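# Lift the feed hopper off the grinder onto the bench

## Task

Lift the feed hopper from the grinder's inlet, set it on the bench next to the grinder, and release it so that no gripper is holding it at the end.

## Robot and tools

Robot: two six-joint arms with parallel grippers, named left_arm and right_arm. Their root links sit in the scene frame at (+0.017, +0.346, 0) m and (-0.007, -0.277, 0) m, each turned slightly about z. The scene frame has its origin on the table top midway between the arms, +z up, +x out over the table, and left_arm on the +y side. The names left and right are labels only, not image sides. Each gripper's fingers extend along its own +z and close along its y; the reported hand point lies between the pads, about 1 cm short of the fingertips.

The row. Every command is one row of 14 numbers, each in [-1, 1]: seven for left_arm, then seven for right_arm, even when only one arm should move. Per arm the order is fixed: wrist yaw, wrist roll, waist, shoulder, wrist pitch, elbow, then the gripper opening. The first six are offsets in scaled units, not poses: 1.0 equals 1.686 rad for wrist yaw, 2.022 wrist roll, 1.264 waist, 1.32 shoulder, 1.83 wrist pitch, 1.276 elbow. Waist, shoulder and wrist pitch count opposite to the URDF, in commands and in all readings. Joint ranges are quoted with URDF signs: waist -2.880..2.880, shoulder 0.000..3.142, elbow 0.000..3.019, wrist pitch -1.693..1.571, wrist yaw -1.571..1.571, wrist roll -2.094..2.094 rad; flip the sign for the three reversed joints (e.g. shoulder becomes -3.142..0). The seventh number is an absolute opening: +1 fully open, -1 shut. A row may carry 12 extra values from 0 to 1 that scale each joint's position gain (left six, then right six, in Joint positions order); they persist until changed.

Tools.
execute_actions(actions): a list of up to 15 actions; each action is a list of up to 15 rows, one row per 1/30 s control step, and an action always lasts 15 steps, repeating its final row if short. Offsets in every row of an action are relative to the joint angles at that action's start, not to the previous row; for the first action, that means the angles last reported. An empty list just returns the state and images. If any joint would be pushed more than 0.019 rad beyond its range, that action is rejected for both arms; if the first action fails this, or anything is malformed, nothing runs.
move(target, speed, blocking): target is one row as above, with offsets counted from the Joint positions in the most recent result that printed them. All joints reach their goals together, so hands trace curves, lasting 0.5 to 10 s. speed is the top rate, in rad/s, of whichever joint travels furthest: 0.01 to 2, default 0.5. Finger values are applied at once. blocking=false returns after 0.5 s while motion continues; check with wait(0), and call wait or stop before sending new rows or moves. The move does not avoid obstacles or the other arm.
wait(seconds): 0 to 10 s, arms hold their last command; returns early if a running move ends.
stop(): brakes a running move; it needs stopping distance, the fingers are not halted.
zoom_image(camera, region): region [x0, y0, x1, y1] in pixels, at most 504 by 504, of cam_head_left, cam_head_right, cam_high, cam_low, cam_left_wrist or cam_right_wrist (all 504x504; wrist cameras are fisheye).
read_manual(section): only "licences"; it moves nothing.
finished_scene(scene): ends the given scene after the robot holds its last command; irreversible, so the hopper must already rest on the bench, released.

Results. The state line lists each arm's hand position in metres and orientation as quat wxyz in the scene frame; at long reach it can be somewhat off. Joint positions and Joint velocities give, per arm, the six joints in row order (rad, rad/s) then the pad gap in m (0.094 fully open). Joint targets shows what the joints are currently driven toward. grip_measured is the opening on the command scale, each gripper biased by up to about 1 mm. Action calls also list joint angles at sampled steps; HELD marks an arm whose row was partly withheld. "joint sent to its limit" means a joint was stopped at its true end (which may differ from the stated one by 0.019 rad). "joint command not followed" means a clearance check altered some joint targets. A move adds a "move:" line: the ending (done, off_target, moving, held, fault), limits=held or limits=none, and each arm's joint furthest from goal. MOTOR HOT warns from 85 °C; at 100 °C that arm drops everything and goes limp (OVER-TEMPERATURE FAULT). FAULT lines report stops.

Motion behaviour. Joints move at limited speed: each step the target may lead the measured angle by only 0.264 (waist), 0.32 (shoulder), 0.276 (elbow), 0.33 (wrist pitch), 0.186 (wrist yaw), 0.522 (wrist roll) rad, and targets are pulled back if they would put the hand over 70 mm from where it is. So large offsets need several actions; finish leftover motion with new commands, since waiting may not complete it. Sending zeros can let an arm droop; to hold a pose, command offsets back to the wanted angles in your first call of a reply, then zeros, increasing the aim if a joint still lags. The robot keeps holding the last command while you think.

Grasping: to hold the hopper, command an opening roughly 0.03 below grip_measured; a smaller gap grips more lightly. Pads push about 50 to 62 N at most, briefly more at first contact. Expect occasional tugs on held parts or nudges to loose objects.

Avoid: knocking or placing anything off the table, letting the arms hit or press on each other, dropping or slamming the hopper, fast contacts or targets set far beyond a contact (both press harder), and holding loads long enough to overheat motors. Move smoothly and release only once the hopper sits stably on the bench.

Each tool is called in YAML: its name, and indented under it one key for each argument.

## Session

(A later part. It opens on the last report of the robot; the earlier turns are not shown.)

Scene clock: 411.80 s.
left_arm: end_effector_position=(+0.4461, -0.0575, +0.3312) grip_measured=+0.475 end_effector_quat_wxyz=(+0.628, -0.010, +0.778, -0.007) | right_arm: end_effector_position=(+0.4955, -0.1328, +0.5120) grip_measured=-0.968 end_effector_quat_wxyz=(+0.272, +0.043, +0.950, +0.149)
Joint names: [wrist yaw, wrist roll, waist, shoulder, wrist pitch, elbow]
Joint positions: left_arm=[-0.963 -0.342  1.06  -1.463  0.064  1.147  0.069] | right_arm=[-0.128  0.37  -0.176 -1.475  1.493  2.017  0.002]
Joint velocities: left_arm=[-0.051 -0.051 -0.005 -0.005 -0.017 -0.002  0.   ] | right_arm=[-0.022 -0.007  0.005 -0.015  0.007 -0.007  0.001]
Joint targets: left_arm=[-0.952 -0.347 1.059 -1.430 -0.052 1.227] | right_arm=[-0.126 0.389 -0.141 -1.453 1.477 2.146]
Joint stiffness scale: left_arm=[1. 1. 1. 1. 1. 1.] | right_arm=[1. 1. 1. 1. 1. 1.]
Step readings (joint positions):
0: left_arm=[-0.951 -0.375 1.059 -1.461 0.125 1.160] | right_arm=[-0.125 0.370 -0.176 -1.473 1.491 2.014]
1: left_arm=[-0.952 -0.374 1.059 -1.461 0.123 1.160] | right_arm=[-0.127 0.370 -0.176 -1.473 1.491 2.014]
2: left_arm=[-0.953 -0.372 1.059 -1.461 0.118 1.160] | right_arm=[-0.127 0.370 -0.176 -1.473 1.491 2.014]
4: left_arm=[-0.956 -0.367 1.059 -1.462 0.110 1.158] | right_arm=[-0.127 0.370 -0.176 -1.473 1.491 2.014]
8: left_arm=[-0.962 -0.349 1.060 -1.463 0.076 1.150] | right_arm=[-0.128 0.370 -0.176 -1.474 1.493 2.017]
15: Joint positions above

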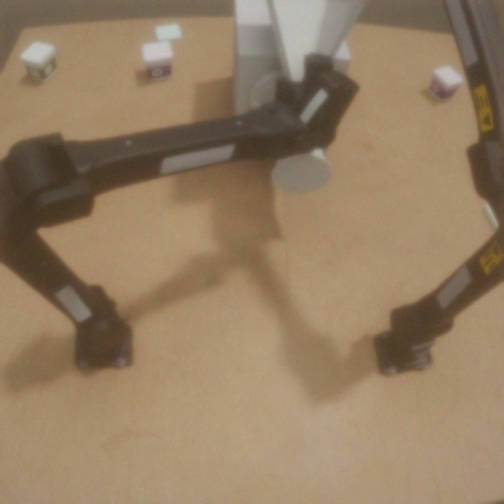

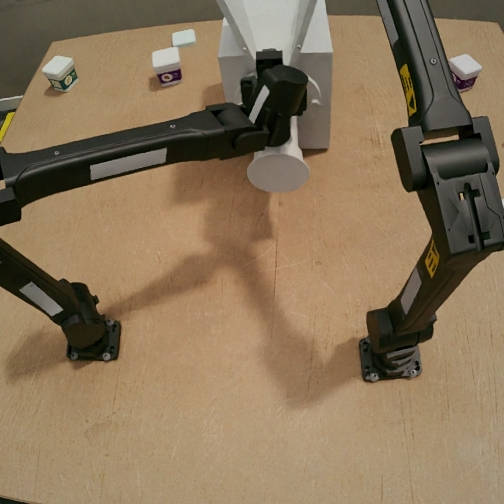

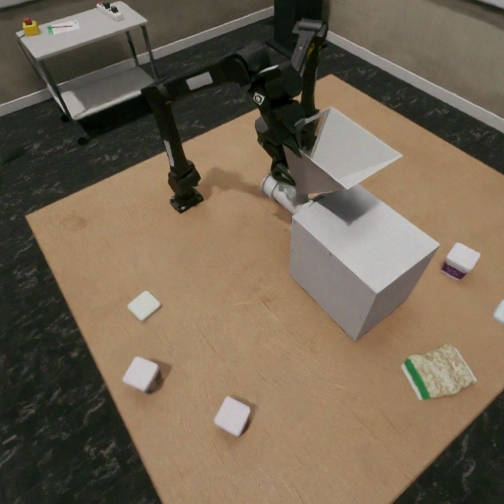

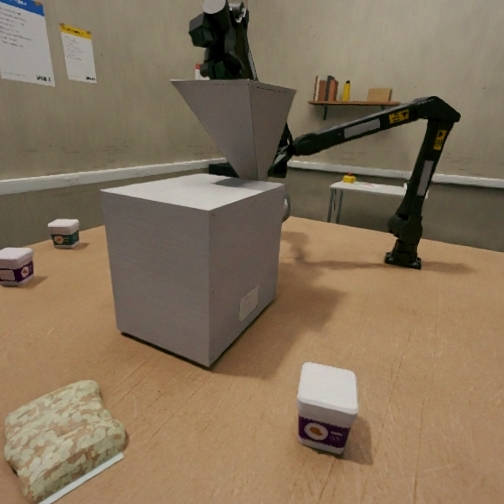

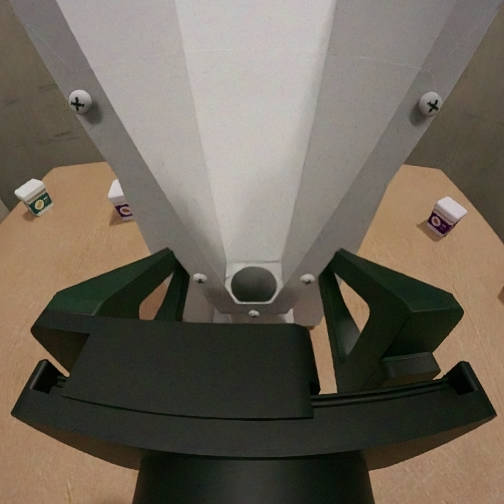

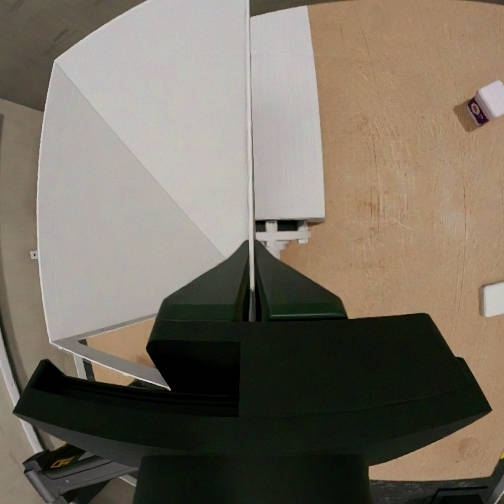

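execute_actions:
  actions:
    - [[0.004,0,0,0.025,-0.063,0.063,0.44,0,0.005,0.02,0.014,-0.008,0.07,-1],[0.004,0,0,0.025,-0.063,0.063,0.44,0,0.005,0.015,0.012,-0.008,0.045,-1],[0.004,0,0,0.025,-0.063,0.063,0.44,0,0.005,0.01,0.01,-0.008,0.02,-1],[0.004,0,0,0.025,-0.063,0.063,0.44,0,0.005,0.005,0.008,-0.008,0.005,-1],[0.004,0,0,0.025,-0.063,0.063,0.44,0,0.005,0.005,0.005,-0.008,0.005,-1],[0.004,0,0,0.025,-0.063,0.063,0.44,0,0.005,0.005,0.002,-0.008,0.02,-1],[0.004,0,0,0.025,-0.063,0.063,0.44,0,0.005,0.007,-0.001,-0.008,0.035,-1],[0.004,0,0,0.025,-0.063,0.063,0.44,0,0.005,0.01,-0.004,-0.008,0.05,-1],[0.004,0,0,0.025,-0.063,0.063,0.44,0,0.005,0.01,-0.007,-0.008,0.06,-1],[0.004,0,0,0.025,-0.063,0.063,0.44,0,0.005,0.01,-0.01,-0.008,0.065,-1],[0.004,0,0,0.025,-0.063,0.063,0.44,0,0.005,0.01,-0.013,-0.008,0.07,-1],[0.004,0,0,0.025,-0.063,0.063,0.44,0,0.005,0.01,-0.016,-0.008,0.07,-1]]

zoom_image:
  camera: "cam_left_wrist"
  region: [205, 245, 305, 330]

Scene clock: 441.67 s.
left_arm: end_effector_position=(+0.4461, -0.0576, +0.3312) grip_measured=+0.475 end_effector_quat_wxyz=(+0.628, -0.011, +0.778, -0.006) | right_arm: end_effector_position=(+0.4963, -0.1323, +0.5105) grip_measured=-0.968 end_effector_quat_wxyz=(+0.271, +0.041, +0.950, +0.149)
Joint names: [wrist yaw, wrist roll, waist, shoulder, wrist pitch, elbow]
Joint positions: left_arm=[-0.967 -0.341  1.06  -1.464  0.062  1.147  0.069] | right_arm=[-0.129  0.366 -0.176 -1.477  1.493  2.016  0.002]
Joint velocities: left_arm=[ 0.037 -0.007  0.005  0.015  0.012 -0.002  0.   ] | right_arm=[-0.037 -0.066 -0.005 -0.005 -0.002 -0.017  0.   ]
Joint targets: left_arm=[-0.957 -0.342 1.060 -1.430 -0.051 1.227] | right_arm=[-0.128 0.380 -0.163 -1.496 1.479 2.106]
Joint stiffness scale: left_arm=[1. 1. 1. 1. 1. 1.] | right_arm=[1. 1. 1. 1. 1. 1.]
MOTOR HOT: a motor of the right arm reached 85 °C. Now the hottest motor of the right arm, the elbow, reports 86 °C. The temperature limit of the motors' drives, at which the controller stops that arm, is 100 °C. To cool a motor, set the load down, stop pushing, or move to a pose that needs little force.
Step readings (joint positions):
0: left_arm=[-0.963 -0.342 1.060 -1.463 0.064 1.147] | right_arm=[-0.128 0.370 -0.176 -1.475 1.493 2.017]
1: left_arm=[-0.964 -0.342 1.060 -1.464 0.064 1.147] | right_arm=[-0.129 0.369 -0.176 -1.475 1.493 2.017]
2: left_arm=[-0.964 -0.342 1.060 -1.464 0.063 1.147] | right_arm=[-0.129 0.367 -0.176 -1.475 1.493 2.017]
4: left_arm=[-0.965 -0.341 1.060 -1.464 0.063 1.147] | right_arm=[-0.129 0.367 -0.176 -1.476 1.493 2.015]
8: left_arm=[-0.965 -0.341 1.060 -1.464 0.063 1.147] | right_arm=[-0.129 0.367 -0.176 -1.476 1.493 2.015]
15: Joint positions above

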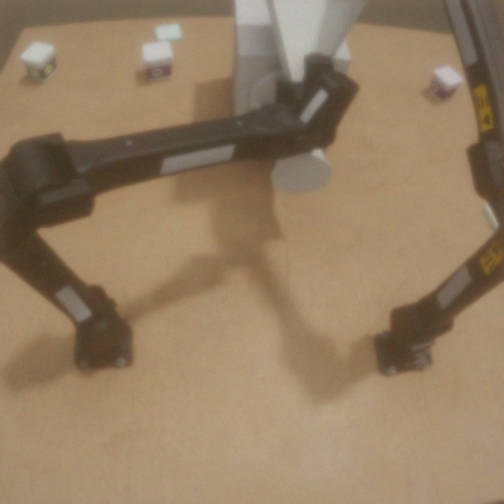

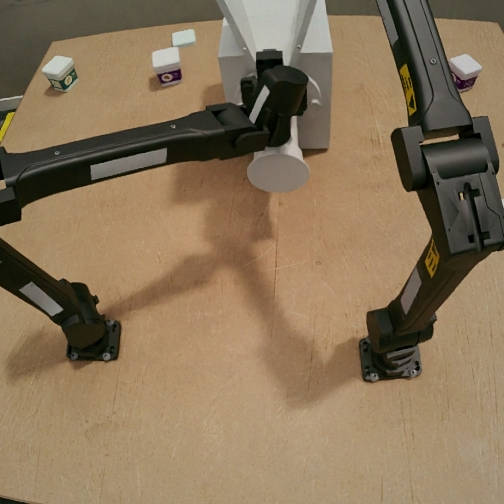

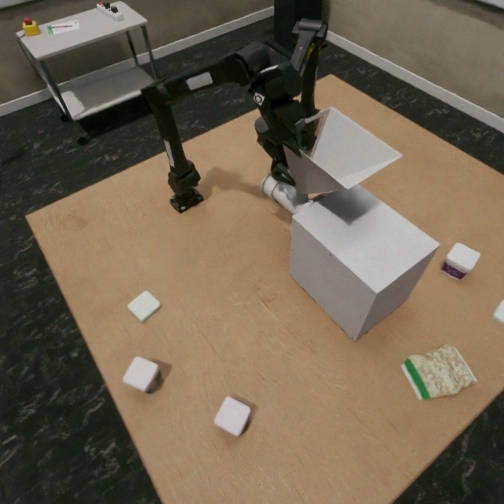

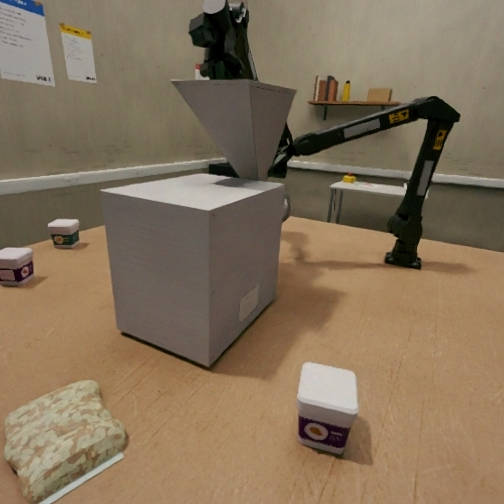

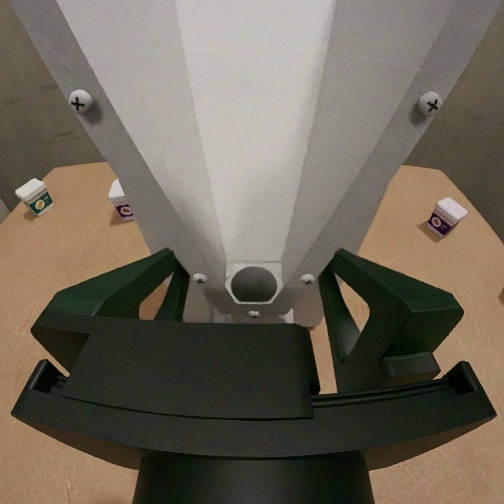

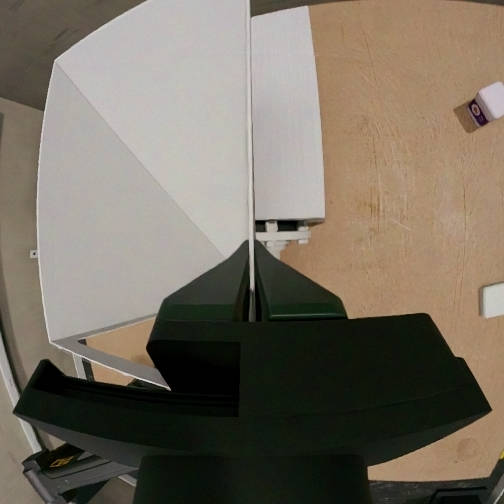

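Region (205, 245, 305, 330) of cam_left_wrist's 504x504 image, scaled by 5.040, with more detail than that image has; it fills the top 428 rows of this view, and the rest is white.

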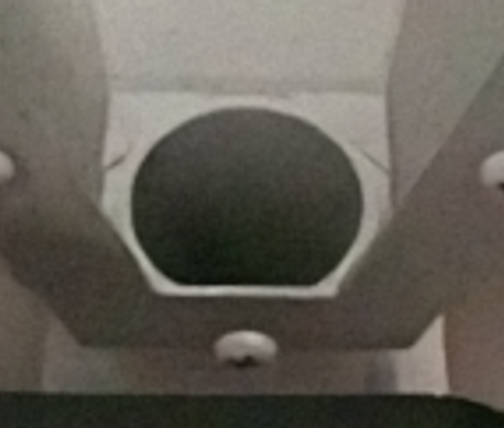

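execute_actions:
  actions:
    - [[0,0,0,0,0,0,0.44,0,0,0,0,0,0,0.2]]

Scene clock: 460.97 s.
left_arm: end_effector_position=(+0.4455, -0.0567, +0.3265) grip_measured=+0.475 end_effector_quat_wxyz=(+0.626, -0.008, +0.780, -0.003) | right_arm: end_effector_position=(+0.4961, -0.1321, +0.5102) grip_measured=+0.197 end_effector_quat_wxyz=(+0.270, +0.041, +0.950, +0.149)
Joint names: [wrist yaw, wrist roll, waist, shoulder, wrist pitch, elbow]
Joint positions: left_arm=[-0.966 -0.341  1.06  -1.466  0.065  1.14   0.069] | right_arm=[-0.129  0.366 -0.176 -1.477  1.494  2.016  0.056]
Joint velocities: left_arm=[-0.022  0.022  0.015 -0.005 -0.007  0.007 -0.001] | right_arm=[ 0.037 -0.066  0.005  0.015 -0.002 -0.002 -0.001]
Joint targets: left_arm=[-0.966 -0.341 1.060 -1.464 0.062 1.146] | right_arm=[-0.129 0.366 -0.176 -1.477 1.493 2.016]
Joint stiffness scale: left_arm=[1. 1. 1. 1. 1. 1.] | right_arm=[1. 1. 1. 1. 1. 1.]
MOTOR HOT: cleared. Now the hottest motor of the right arm, the elbow, reports 79 °C.
Step readings (joint positions):
0: left_arm=[-0.967 -0.341 1.060 -1.464 0.062 1.147] | right_arm=[-0.129 0.366 -0.176 -1.477 1.493 2.016]
1: left_arm=[-0.967 -0.341 1.060 -1.466 0.065 1.140] | right_arm=[-0.129 0.366 -0.176 -1.477 1.494 2.016]
2: left_arm=[-0.966 -0.341 1.060 -1.466 0.065 1.140] | right_arm=[-0.129 0.366 -0.176 -1.477 1.494 2.016]
4: left_arm=[-0.966 -0.341 1.060 -1.466 0.065 1.140] | right_arm=[-0.129 0.366 -0.176 -1.477 1.494 2.016]
8: left_arm=[-0.966 -0.341 1.060 -1.466 0.065 1.140] | right_arm=[-0.129 0.366 -0.176 -1.477 1.494 2.016]
15: Joint positions above

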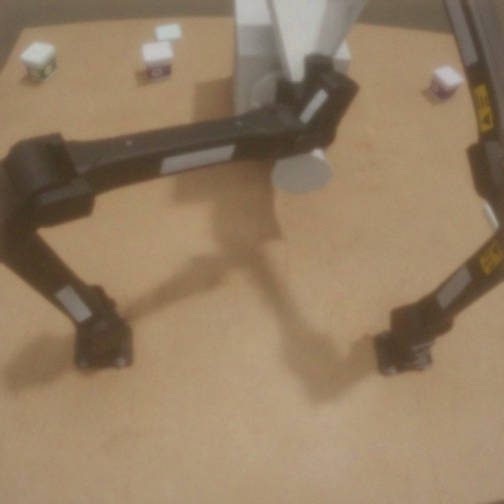

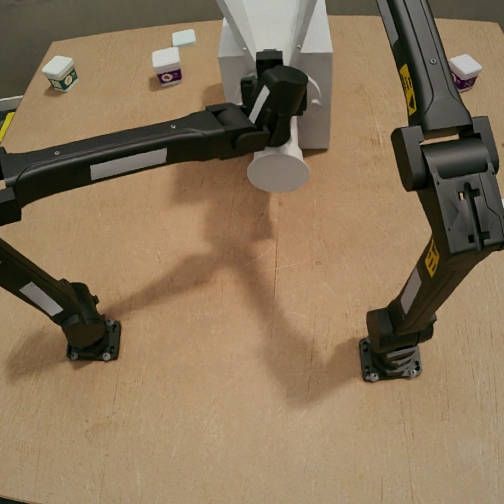

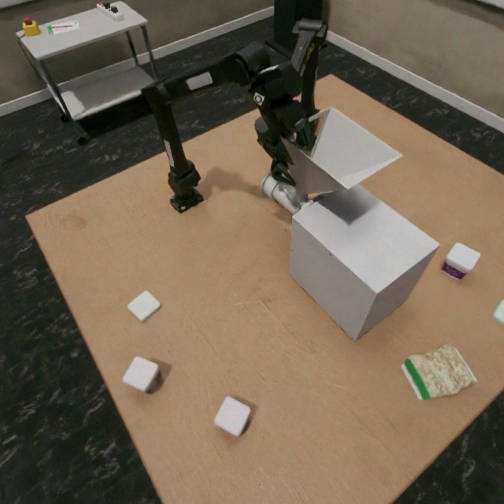

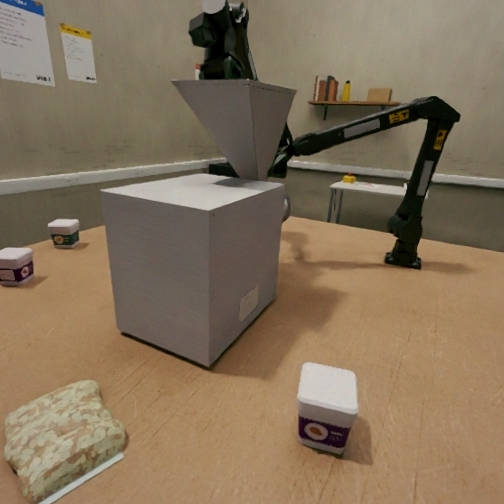

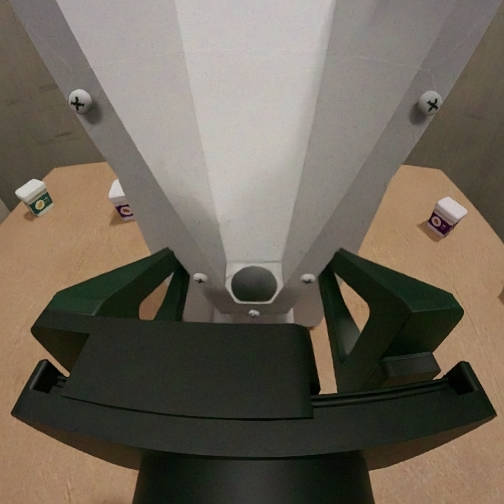

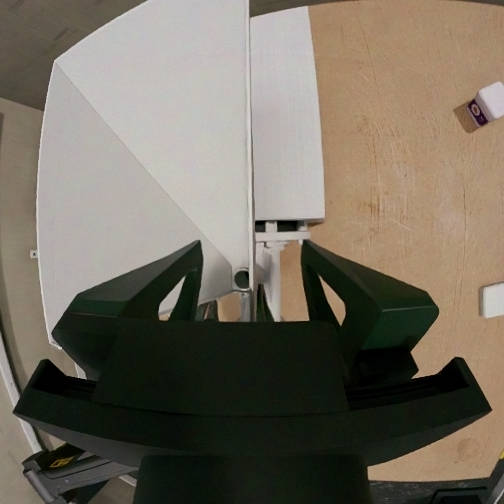

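execute_actions:
  actions:
    - [[0,0,0,0.025,-0.03,0.07,0.44,0,0,0,0,0,0,0.2]]
    - [[0,0,0,0.025,-0.06,0.065,0.44,0,0,0,0,0,0,0.2]]

Scene clock: 471.57 s.
left_arm: end_effector_position=(+0.4460, -0.0571, +0.3304) grip_measured=+0.475 end_effector_quat_wxyz=(+0.631, -0.012, +0.776, -0.006) | right_arm: end_effector_position=(+0.4961, -0.1321, +0.5102) grip_measured=+0.197 end_effector_quat_wxyz=(+0.270, +0.041, +0.950, +0.149)
Joint names: [wrist yaw, wrist roll, waist, shoulder, wrist pitch, elbow]
Joint positions: left_arm=[-0.971 -0.333  1.061 -1.465  0.044  1.14   0.069] | right_arm=[-0.129  0.366 -0.176 -1.477  1.494  2.016  0.056]
Joint velocities: left_arm=[-0.066  0.037 -0.005  0.005  0.007 -0.007 -0.001] | right_arm=[ 0.051 -0.022  0.015  0.015  0.002 -0.002  0.001]
Joint targets: left_arm=[-0.967 -0.340 1.060 -1.432 -0.049 1.223] | right_arm=[-0.129 0.366 -0.176 -1.477 1.494 2.016]
Joint stiffness scale: left_arm=[1. 1. 1. 1. 1. 1.] | right_arm=[1. 1. 1. 1. 1. 1.]
Step readings (joint positions; steps 1 to 15: 1st action; 16 to 30: 2nd action):
0: left_arm=[-0.966 -0.341 1.060 -1.466 0.065 1.140] | right_arm=[-0.129 0.366 -0.176 -1.477 1.494 2.016]
1: left_arm=[-0.966 -0.341 1.060 -1.465 0.062 1.140] | right_arm=[-0.129 0.366 -0.176 -1.477 1.494 2.016]
2: left_arm=[-0.967 -0.341 1.060 -1.465 0.060 1.140] | right_arm=[-0.129 0.366 -0.176 -1.477 1.494 2.016]
4: left_arm=[-0.967 -0.340 1.060 -1.465 0.060 1.140] | right_arm=[-0.129 0.366 -0.176 -1.477 1.494 2.016]
8: left_arm=[-0.967 -0.340 1.060 -1.465 0.060 1.140] | right_arm=[-0.129 0.366 -0.176 -1.477 1.494 2.016]
15: left_arm=[-0.967 -0.340 1.060 -1.465 0.060 1.140] | right_arm=[-0.129 0.366 -0.176 -1.477 1.494 2.016]
16: left_arm=[-0.968 -0.337 1.060 -1.465 0.051 1.140] | right_arm=[-0.129 0.366 -0.176 -1.477 1.494 2.016]
17: left_arm=[-0.971 -0.335 1.061 -1.465 0.045 1.140] | right_arm=[-0.129 0.366 -0.176 -1.477 1.494 2.016]
19: left_arm=[-0.971 -0.333 1.061 -1.465 0.044 1.140] | right_arm=[-0.129 0.366 -0.176 -1.477 1.494 2.016]
23: left_arm=[-0.971 -0.333 1.061 -1.465 0.044 1.140] | right_arm=[-0.129 0.366 -0.176 -1.477 1.494 2.016]
30: Joint positions above

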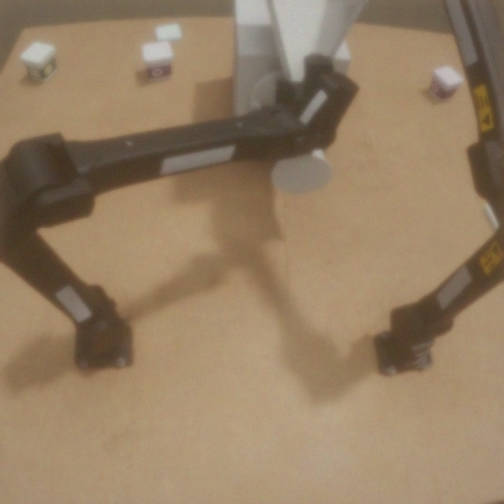

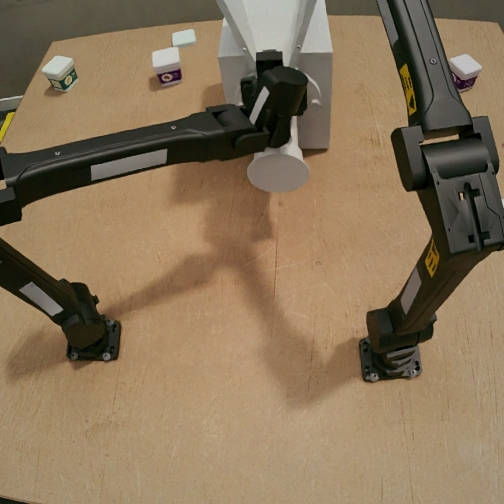

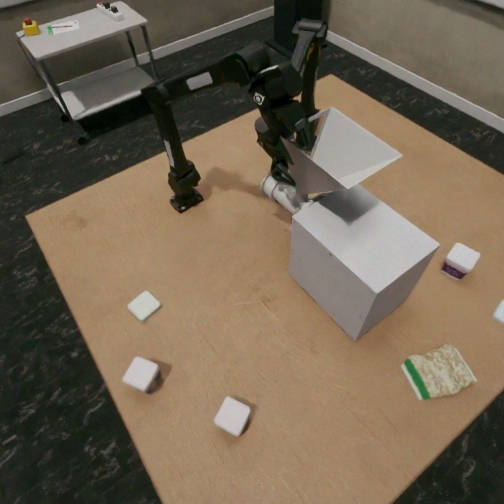

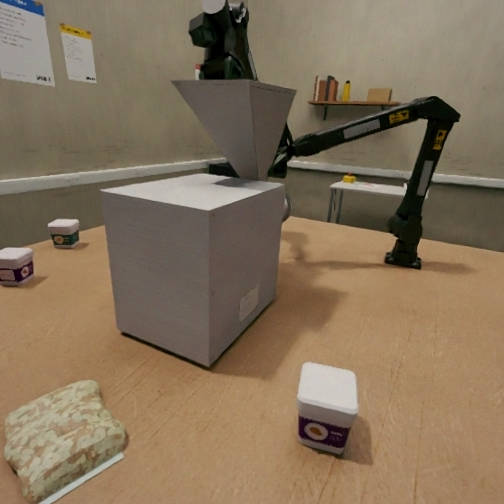

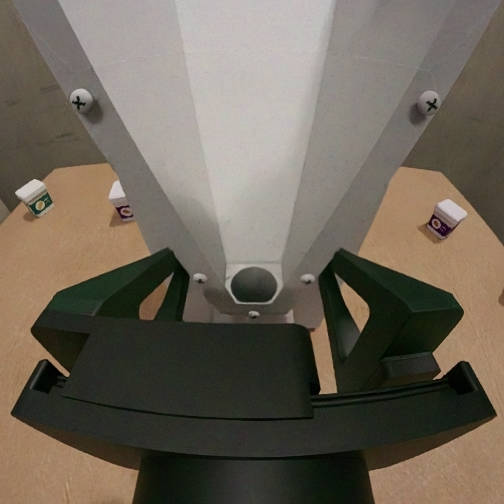

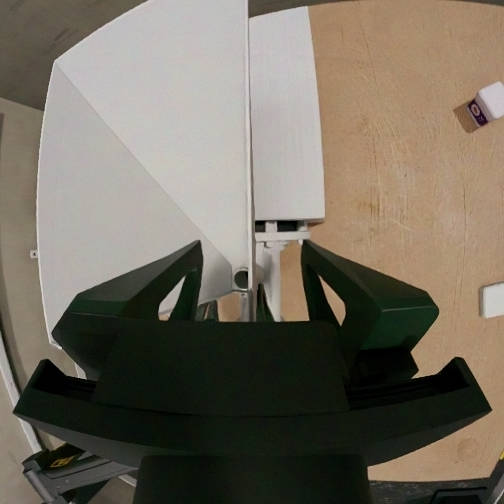

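execute_actions:
  actions:
    - [[0,0,0,0.025,-0.08,0.055,0.44,0,0,0,0,0,0,0.2]]
    - [[0,0,0,0.025,-0.10,0.05,0.44,0,0,0,0,0,0,0.2]]

Scene clock: 476.37 s.
left_arm: end_effector_position=(+0.4469, -0.0573, +0.3316) grip_measured=+0.475 end_effector_quat_wxyz=(+0.648, -0.018, +0.762, -0.006) | right_arm: end_effector_position=(+0.4961, -0.1321, +0.5102) grip_measured=+0.197 end_effector_quat_wxyz=(+0.270, +0.041, +0.950, +0.149)
Joint names: [wrist yaw, wrist roll, waist, shoulder, wrist pitch, elbow]
Joint positions: left_arm=[-0.993 -0.286  1.063 -1.474 -0.056  1.118  0.069] | right_arm=[-0.129  0.366 -0.176 -1.477  1.494  2.016  0.056]
Joint velocities: left_arm=[-0.037  0.022 -0.005  0.005 -0.007 -0.002 -0.001] | right_arm=[-0.037  0.007  0.024 -0.005 -0.007 -0.007 -0.001]
Joint targets: left_arm=[-0.980 -0.317 1.062 -1.436 -0.170 1.196] | right_arm=[-0.129 0.366 -0.176 -1.477 1.494 2.016]
Joint stiffness scale: left_arm=[1. 1. 1. 1. 1. 1.] | right_arm=[1. 1. 1. 1. 1. 1.]
Step readings (joint positions; steps 1 to 15: 1st action; 16 to 30: 2nd action):
0: left_arm=[-0.971 -0.333 1.061 -1.465 0.044 1.140] | right_arm=[-0.129 0.366 -0.176 -1.477 1.494 2.016]
1: left_arm=[-0.972 -0.331 1.061 -1.466 0.036 1.140] | right_arm=[-0.129 0.366 -0.176 -1.477 1.494 2.016]
2: left_arm=[-0.976 -0.326 1.061 -1.467 0.026 1.137] | right_arm=[-0.129 0.366 -0.176 -1.477 1.494 2.016]
4: left_arm=[-0.980 -0.322 1.062 -1.468 0.016 1.136] | right_arm=[-0.129 0.366 -0.176 -1.477 1.494 2.016]
8: left_arm=[-0.980 -0.318 1.062 -1.468 0.011 1.134] | right_arm=[-0.129 0.366 -0.176 -1.477 1.494 2.016]
15: left_arm=[-0.980 -0.318 1.062 -1.468 0.010 1.134] | right_arm=[-0.129 0.366 -0.176 -1.477 1.494 2.016]
16: left_arm=[-0.982 -0.312 1.062 -1.469 -0.004 1.131] | right_arm=[-0.129 0.366 -0.176 -1.477 1.494 2.016]
17: left_arm=[-0.987 -0.304 1.063 -1.471 -0.024 1.126] | right_arm=[-0.129 0.366 -0.176 -1.477 1.494 2.016]
19: left_arm=[-0.993 -0.294 1.063 -1.473 -0.046 1.121] | right_arm=[-0.129 0.366 -0.176 -1.477 1.494 2.016]
23: left_arm=[-0.993 -0.287 1.063 -1.474 -0.055 1.119] | right_arm=[-0.129 0.366 -0.176 -1.477 1.494 2.016]
30: Joint positions above

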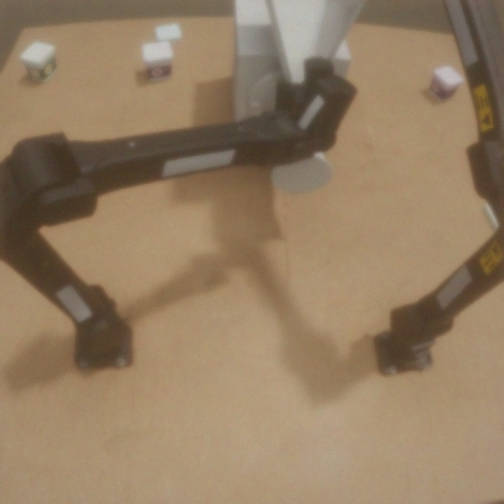

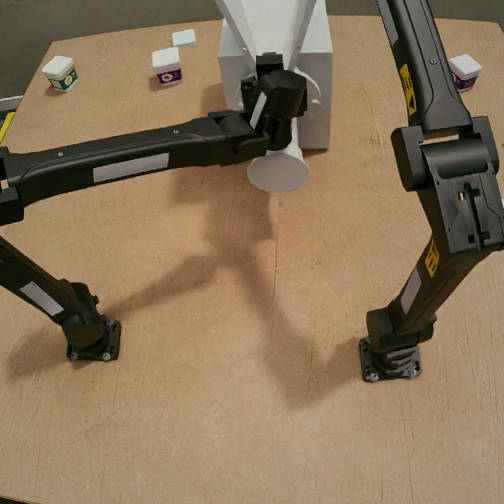

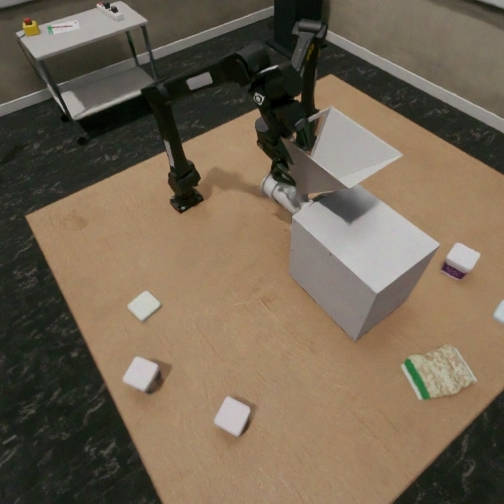

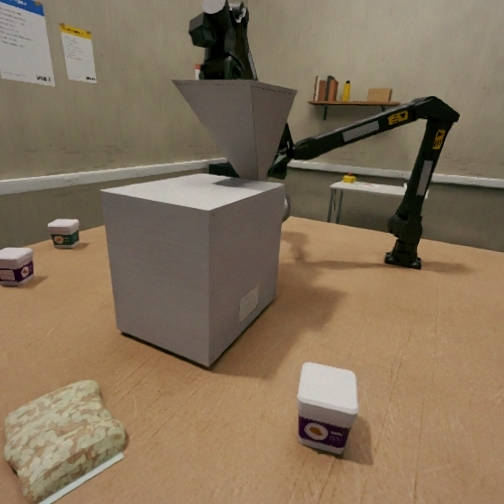

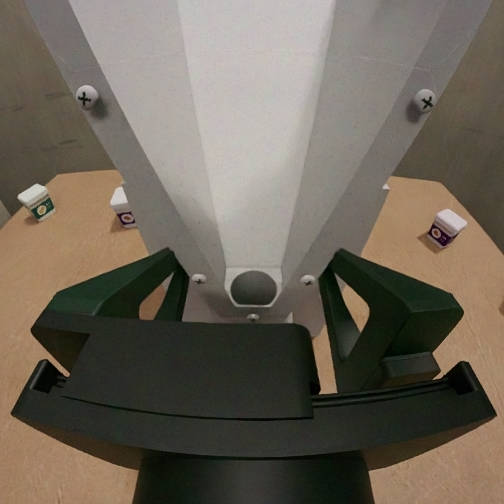

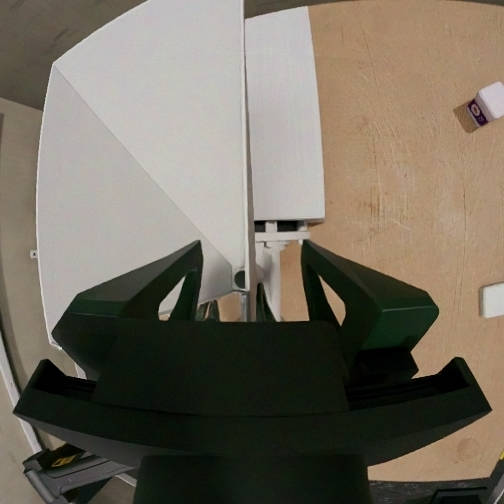

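execute_actions:
  actions:
    - [[0,0,0,0,0,0.02,0.44,0,0,0,0,0,0,0.2],[0,0,0,0,0,0.02,0.44,0,0,0,0,0,0,0.2],[0,0,0,0,0,0.02,0.44,0,0,0,0,0,0,0.2],[0,0,0,0,0,0.02,1,0,0,0,0,0,0,0.2]]

zoom_image:
  camera: "cam_left_wrist"
  region: [170, 230, 340, 340]

Scene clock: 480.23 s.
left_arm: end_effector_position=(+0.4462, -0.0566, +0.3286) grip_measured=+1.000 end_effector_quat_wxyz=(+0.646, -0.015, +0.763, -0.002) | right_arm: end_effector_position=(+0.4961, -0.1321, +0.5102) grip_measured=+0.197 end_effector_quat_wxyz=(+0.270, +0.041, +0.950, +0.149)
Joint names: [wrist yaw, wrist roll, waist, shoulder, wrist pitch, elbow]
Joint positions: left_arm=[-0.994 -0.283  1.064 -1.474 -0.051  1.115  0.094] | right_arm=[-0.129  0.366 -0.176 -1.477  1.494  2.016  0.056]
Joint velocities: left_arm=[-0.022 -0.051 -0.015 -0.005  0.012 -0.017  0.   ] | right_arm=[-0.037 -0.051  0.015 -0.005  0.012 -0.007 -0.   ]
Joint targets: left_arm=[-0.993 -0.286 1.064 -1.473 -0.057 1.144] | right_arm=[-0.129 0.366 -0.176 -1.477 1.494 2.016]
Joint stiffness scale: left_arm=[1. 1. 1. 1. 1. 1.] | right_arm=[1. 1. 1. 1. 1. 1.]
Step readings (joint positions):
0: left_arm=[-0.993 -0.286 1.063 -1.474 -0.056 1.118] | right_arm=[-0.129 0.366 -0.176 -1.477 1.494 2.016]
1: left_arm=[-0.994 -0.285 1.063 -1.475 -0.051 1.115] | right_arm=[-0.129 0.366 -0.176 -1.477 1.494 2.016]
2: left_arm=[-0.995 -0.284 1.064 -1.475 -0.051 1.115] | right_arm=[-0.129 0.366 -0.176 -1.477 1.494 2.016]
4: left_arm=[-0.995 -0.283 1.064 -1.475 -0.051 1.115] | right_arm=[-0.129 0.366 -0.176 -1.477 1.494 2.016]
8: left_arm=[-0.994 -0.283 1.064 -1.474 -0.051 1.115] | right_arm=[-0.129 0.366 -0.176 -1.477 1.494 2.016]
15: Joint positions above

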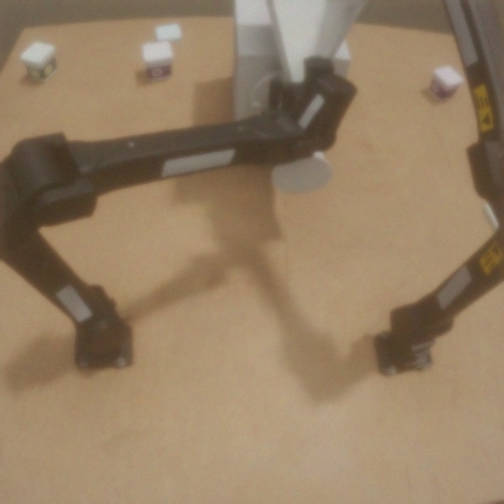

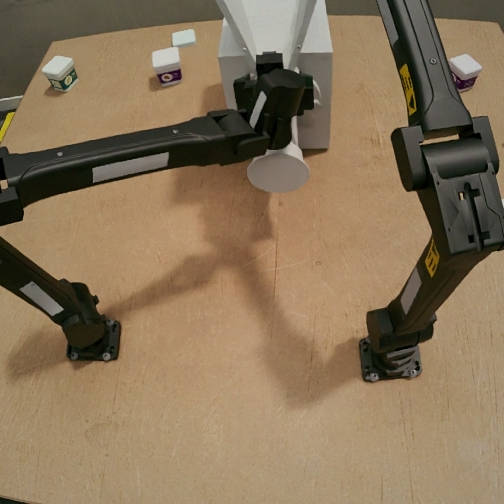

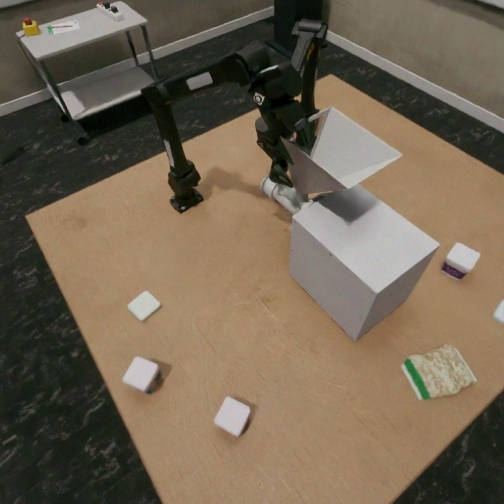

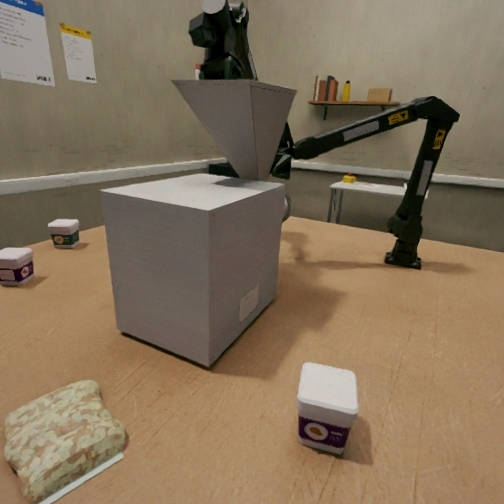

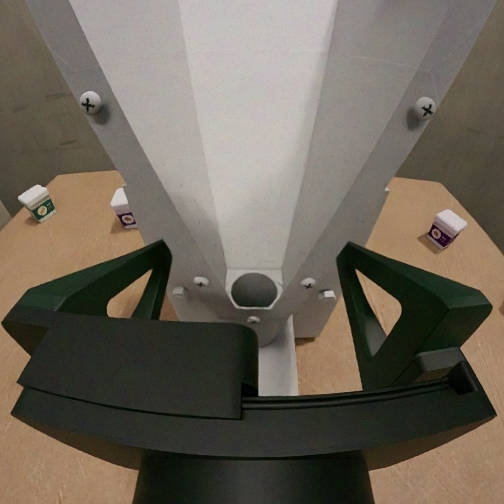

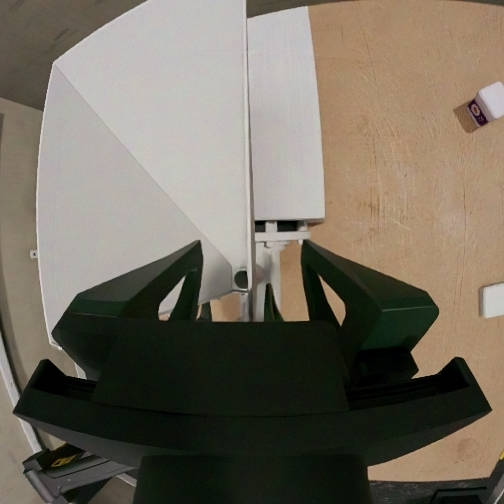

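Region (170, 230, 340, 340) of cam_left_wrist's 504x504 image, scaled by 2.965, with more detail than that image has; it fills the top 326 rows of this view, and the rest is white.

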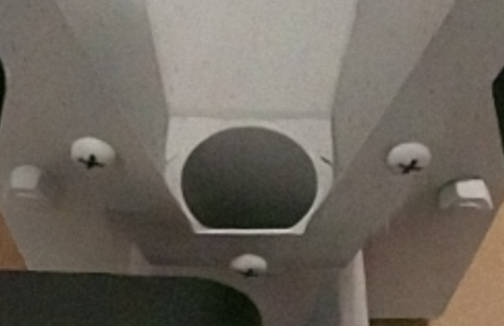

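move:
  target: [-0.076,-0.02,0.127,0.103,0.045,-0.065,1,0,0,0,0,0,0,0.2]
  speed: 0.4

Scene clock: 601.17 s.
left_arm: end_effector_position=(+0.3612, -0.0581, +0.3620) grip_measured=+1.000 end_effector_quat_wxyz=(+0.659, -0.007, +0.752, -0.020) | right_arm: end_effector_position=(+0.4961, -0.1321, +0.5102) grip_measured=+0.197 end_effector_quat_wxyz=(+0.270, +0.041, +0.950, +0.149)
Joint names: [wrist yaw, wrist roll, waist, shoulder, wrist pitch, elbow]
Joint positions: left_arm=[-1.122 -0.314  1.224 -1.334  0.017  1.048  0.094] | right_arm=[-0.129  0.366 -0.176 -1.477  1.494  2.016  0.056]
Joint velocities: left_arm=[ 0.066 -0.022 -0.005 -0.005  0.007 -0.002  0.   ] | right_arm=[-0.037 -0.007  0.015 -0.015 -0.002  0.002 -0.   ]
Joint targets: left_arm=[-1.123 -0.324 1.224 -1.338 0.032 1.032] | right_arm=[-0.129 0.366 -0.176 -1.477 1.494 2.016]
Joint stiffness scale: left_arm=[1. 1. 1. 1. 1. 1.] | right_arm=[1. 1. 1. 1. 1. 1.]
move: done; limits=none; left_arm: farthest joint: the elbow, 0.016 radians from its target (0.083 radians at the start); right_arm: farthest joint: the waist, 0.000 radians from its target (0.000 radians at the start)

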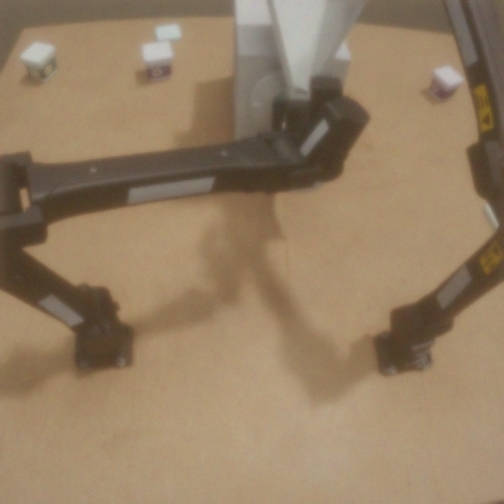

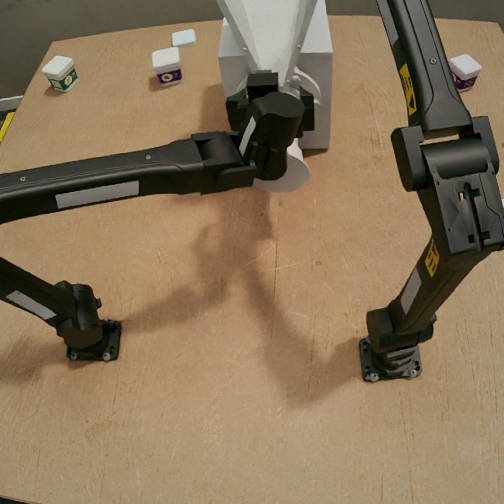

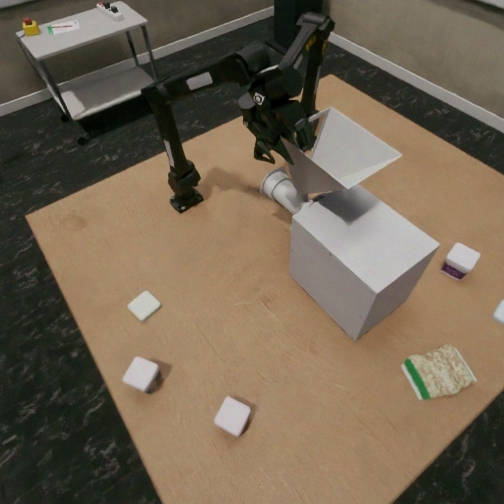

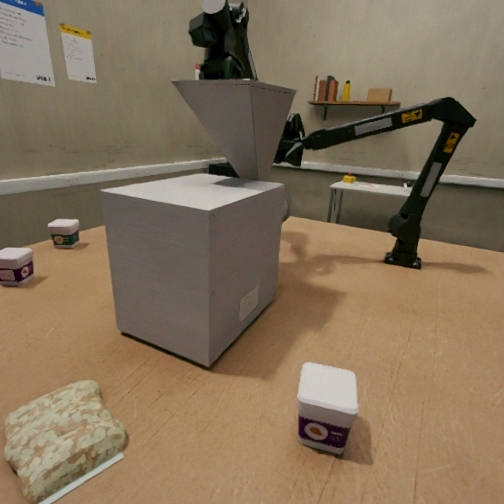

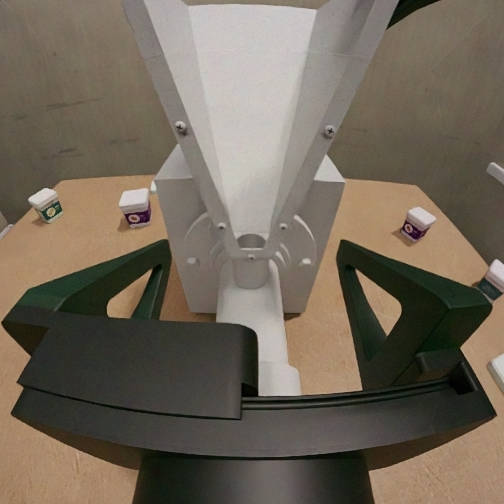

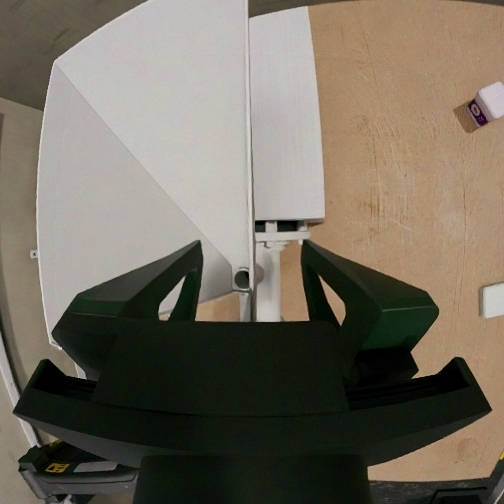

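move:
  target: [0.530,-0.198,-0.380,0.405,0.815,0.392,0.2,0,0,0,0,0,0,0.2]
  speed: 1.3

Scene clock: 606.17 s.
left_arm: end_effector_position=(+0.2460, +0.2055, +0.5283) grip_measured=+0.202 end_effector_quat_wxyz=(+0.360, -0.049, +0.917, -0.165) | right_arm: end_effector_position=(+0.4961, -0.1321, +0.5102) grip_measured=+0.197 end_effector_quat_wxyz=(+0.270, +0.041, +0.950, +0.149)
Joint names: [wrist yaw, wrist roll, waist, shoulder, wrist pitch, elbow]
Joint positions: left_arm=[-0.23  -0.704  0.758 -0.795  1.494  1.508  0.056] | right_arm=[-0.129  0.366 -0.176 -1.477  1.494  2.016  0.056]
Joint velocities: left_arm=[-0.037 -0.11   0.005  0.005  0.017  0.002  0.   ] | right_arm=[-0.037 -0.007  0.005  0.005 -0.007  0.012 -0.001]
Joint targets: left_arm=[-0.228 -0.714 0.744 -0.800 1.509 1.548] | right_arm=[-0.129 0.366 -0.176 -1.477 1.494 2.016]
Joint stiffness scale: left_arm=[1. 1. 1. 1. 1. 1.] | right_arm=[1. 1. 1. 1. 1. 1.]
move: off_target (left_arm); limits=none; left_arm: farthest joint: the elbow, 0.040 radians from its target (0.500 radians at the start); right_arm: farthest joint: the waist, 0.000 radians from its target (0.000 radians at the start)

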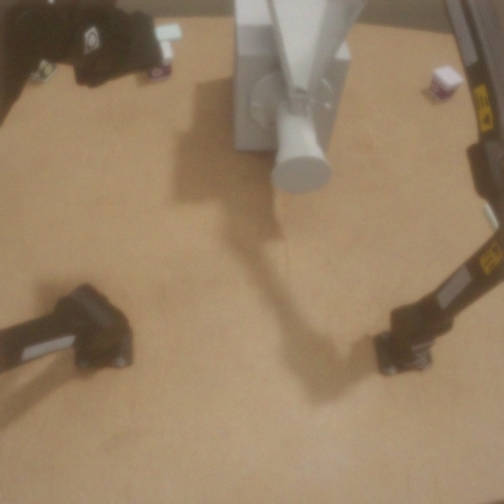

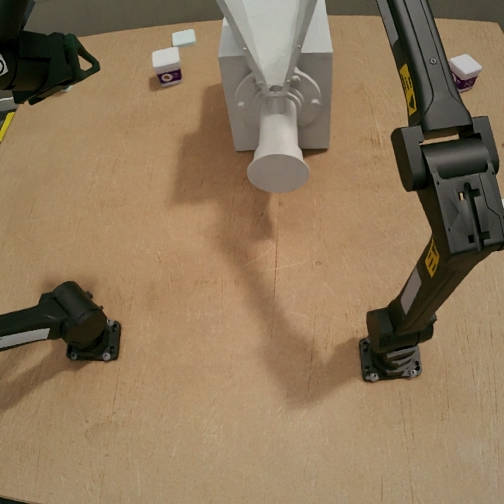

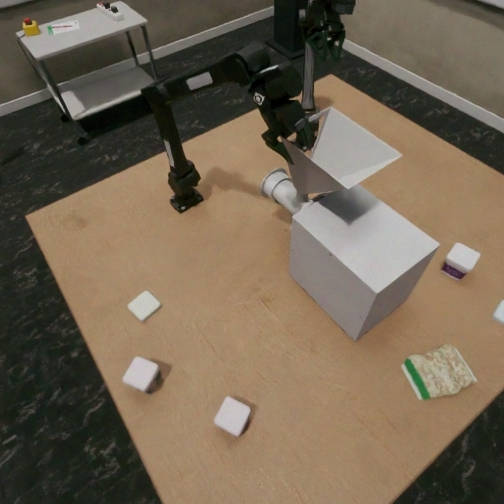

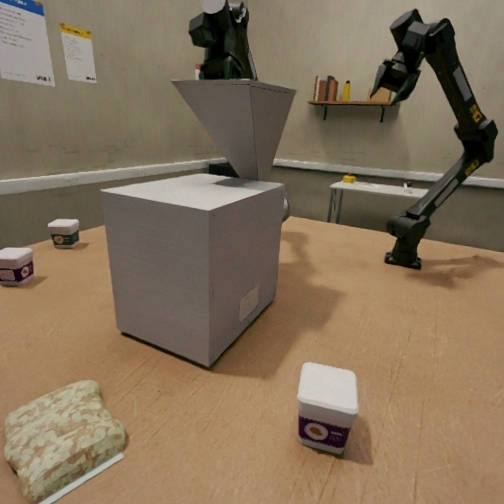

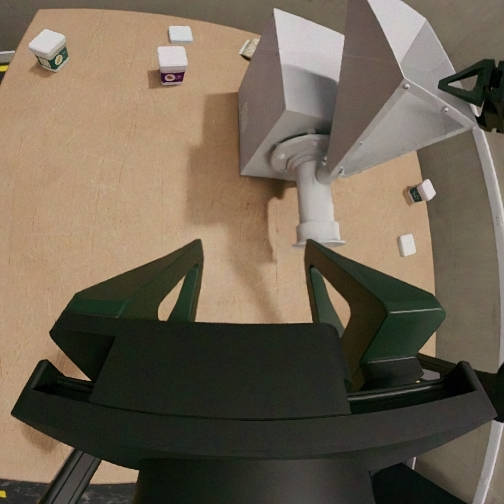

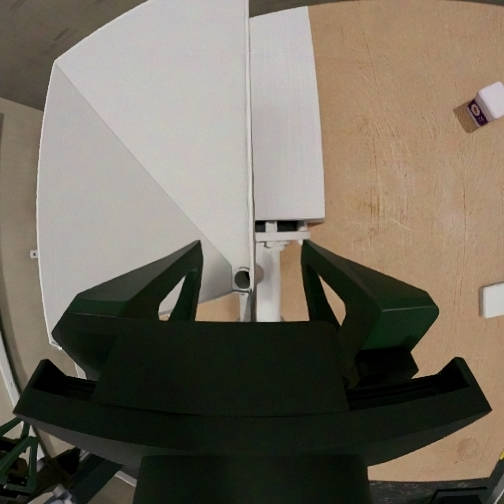

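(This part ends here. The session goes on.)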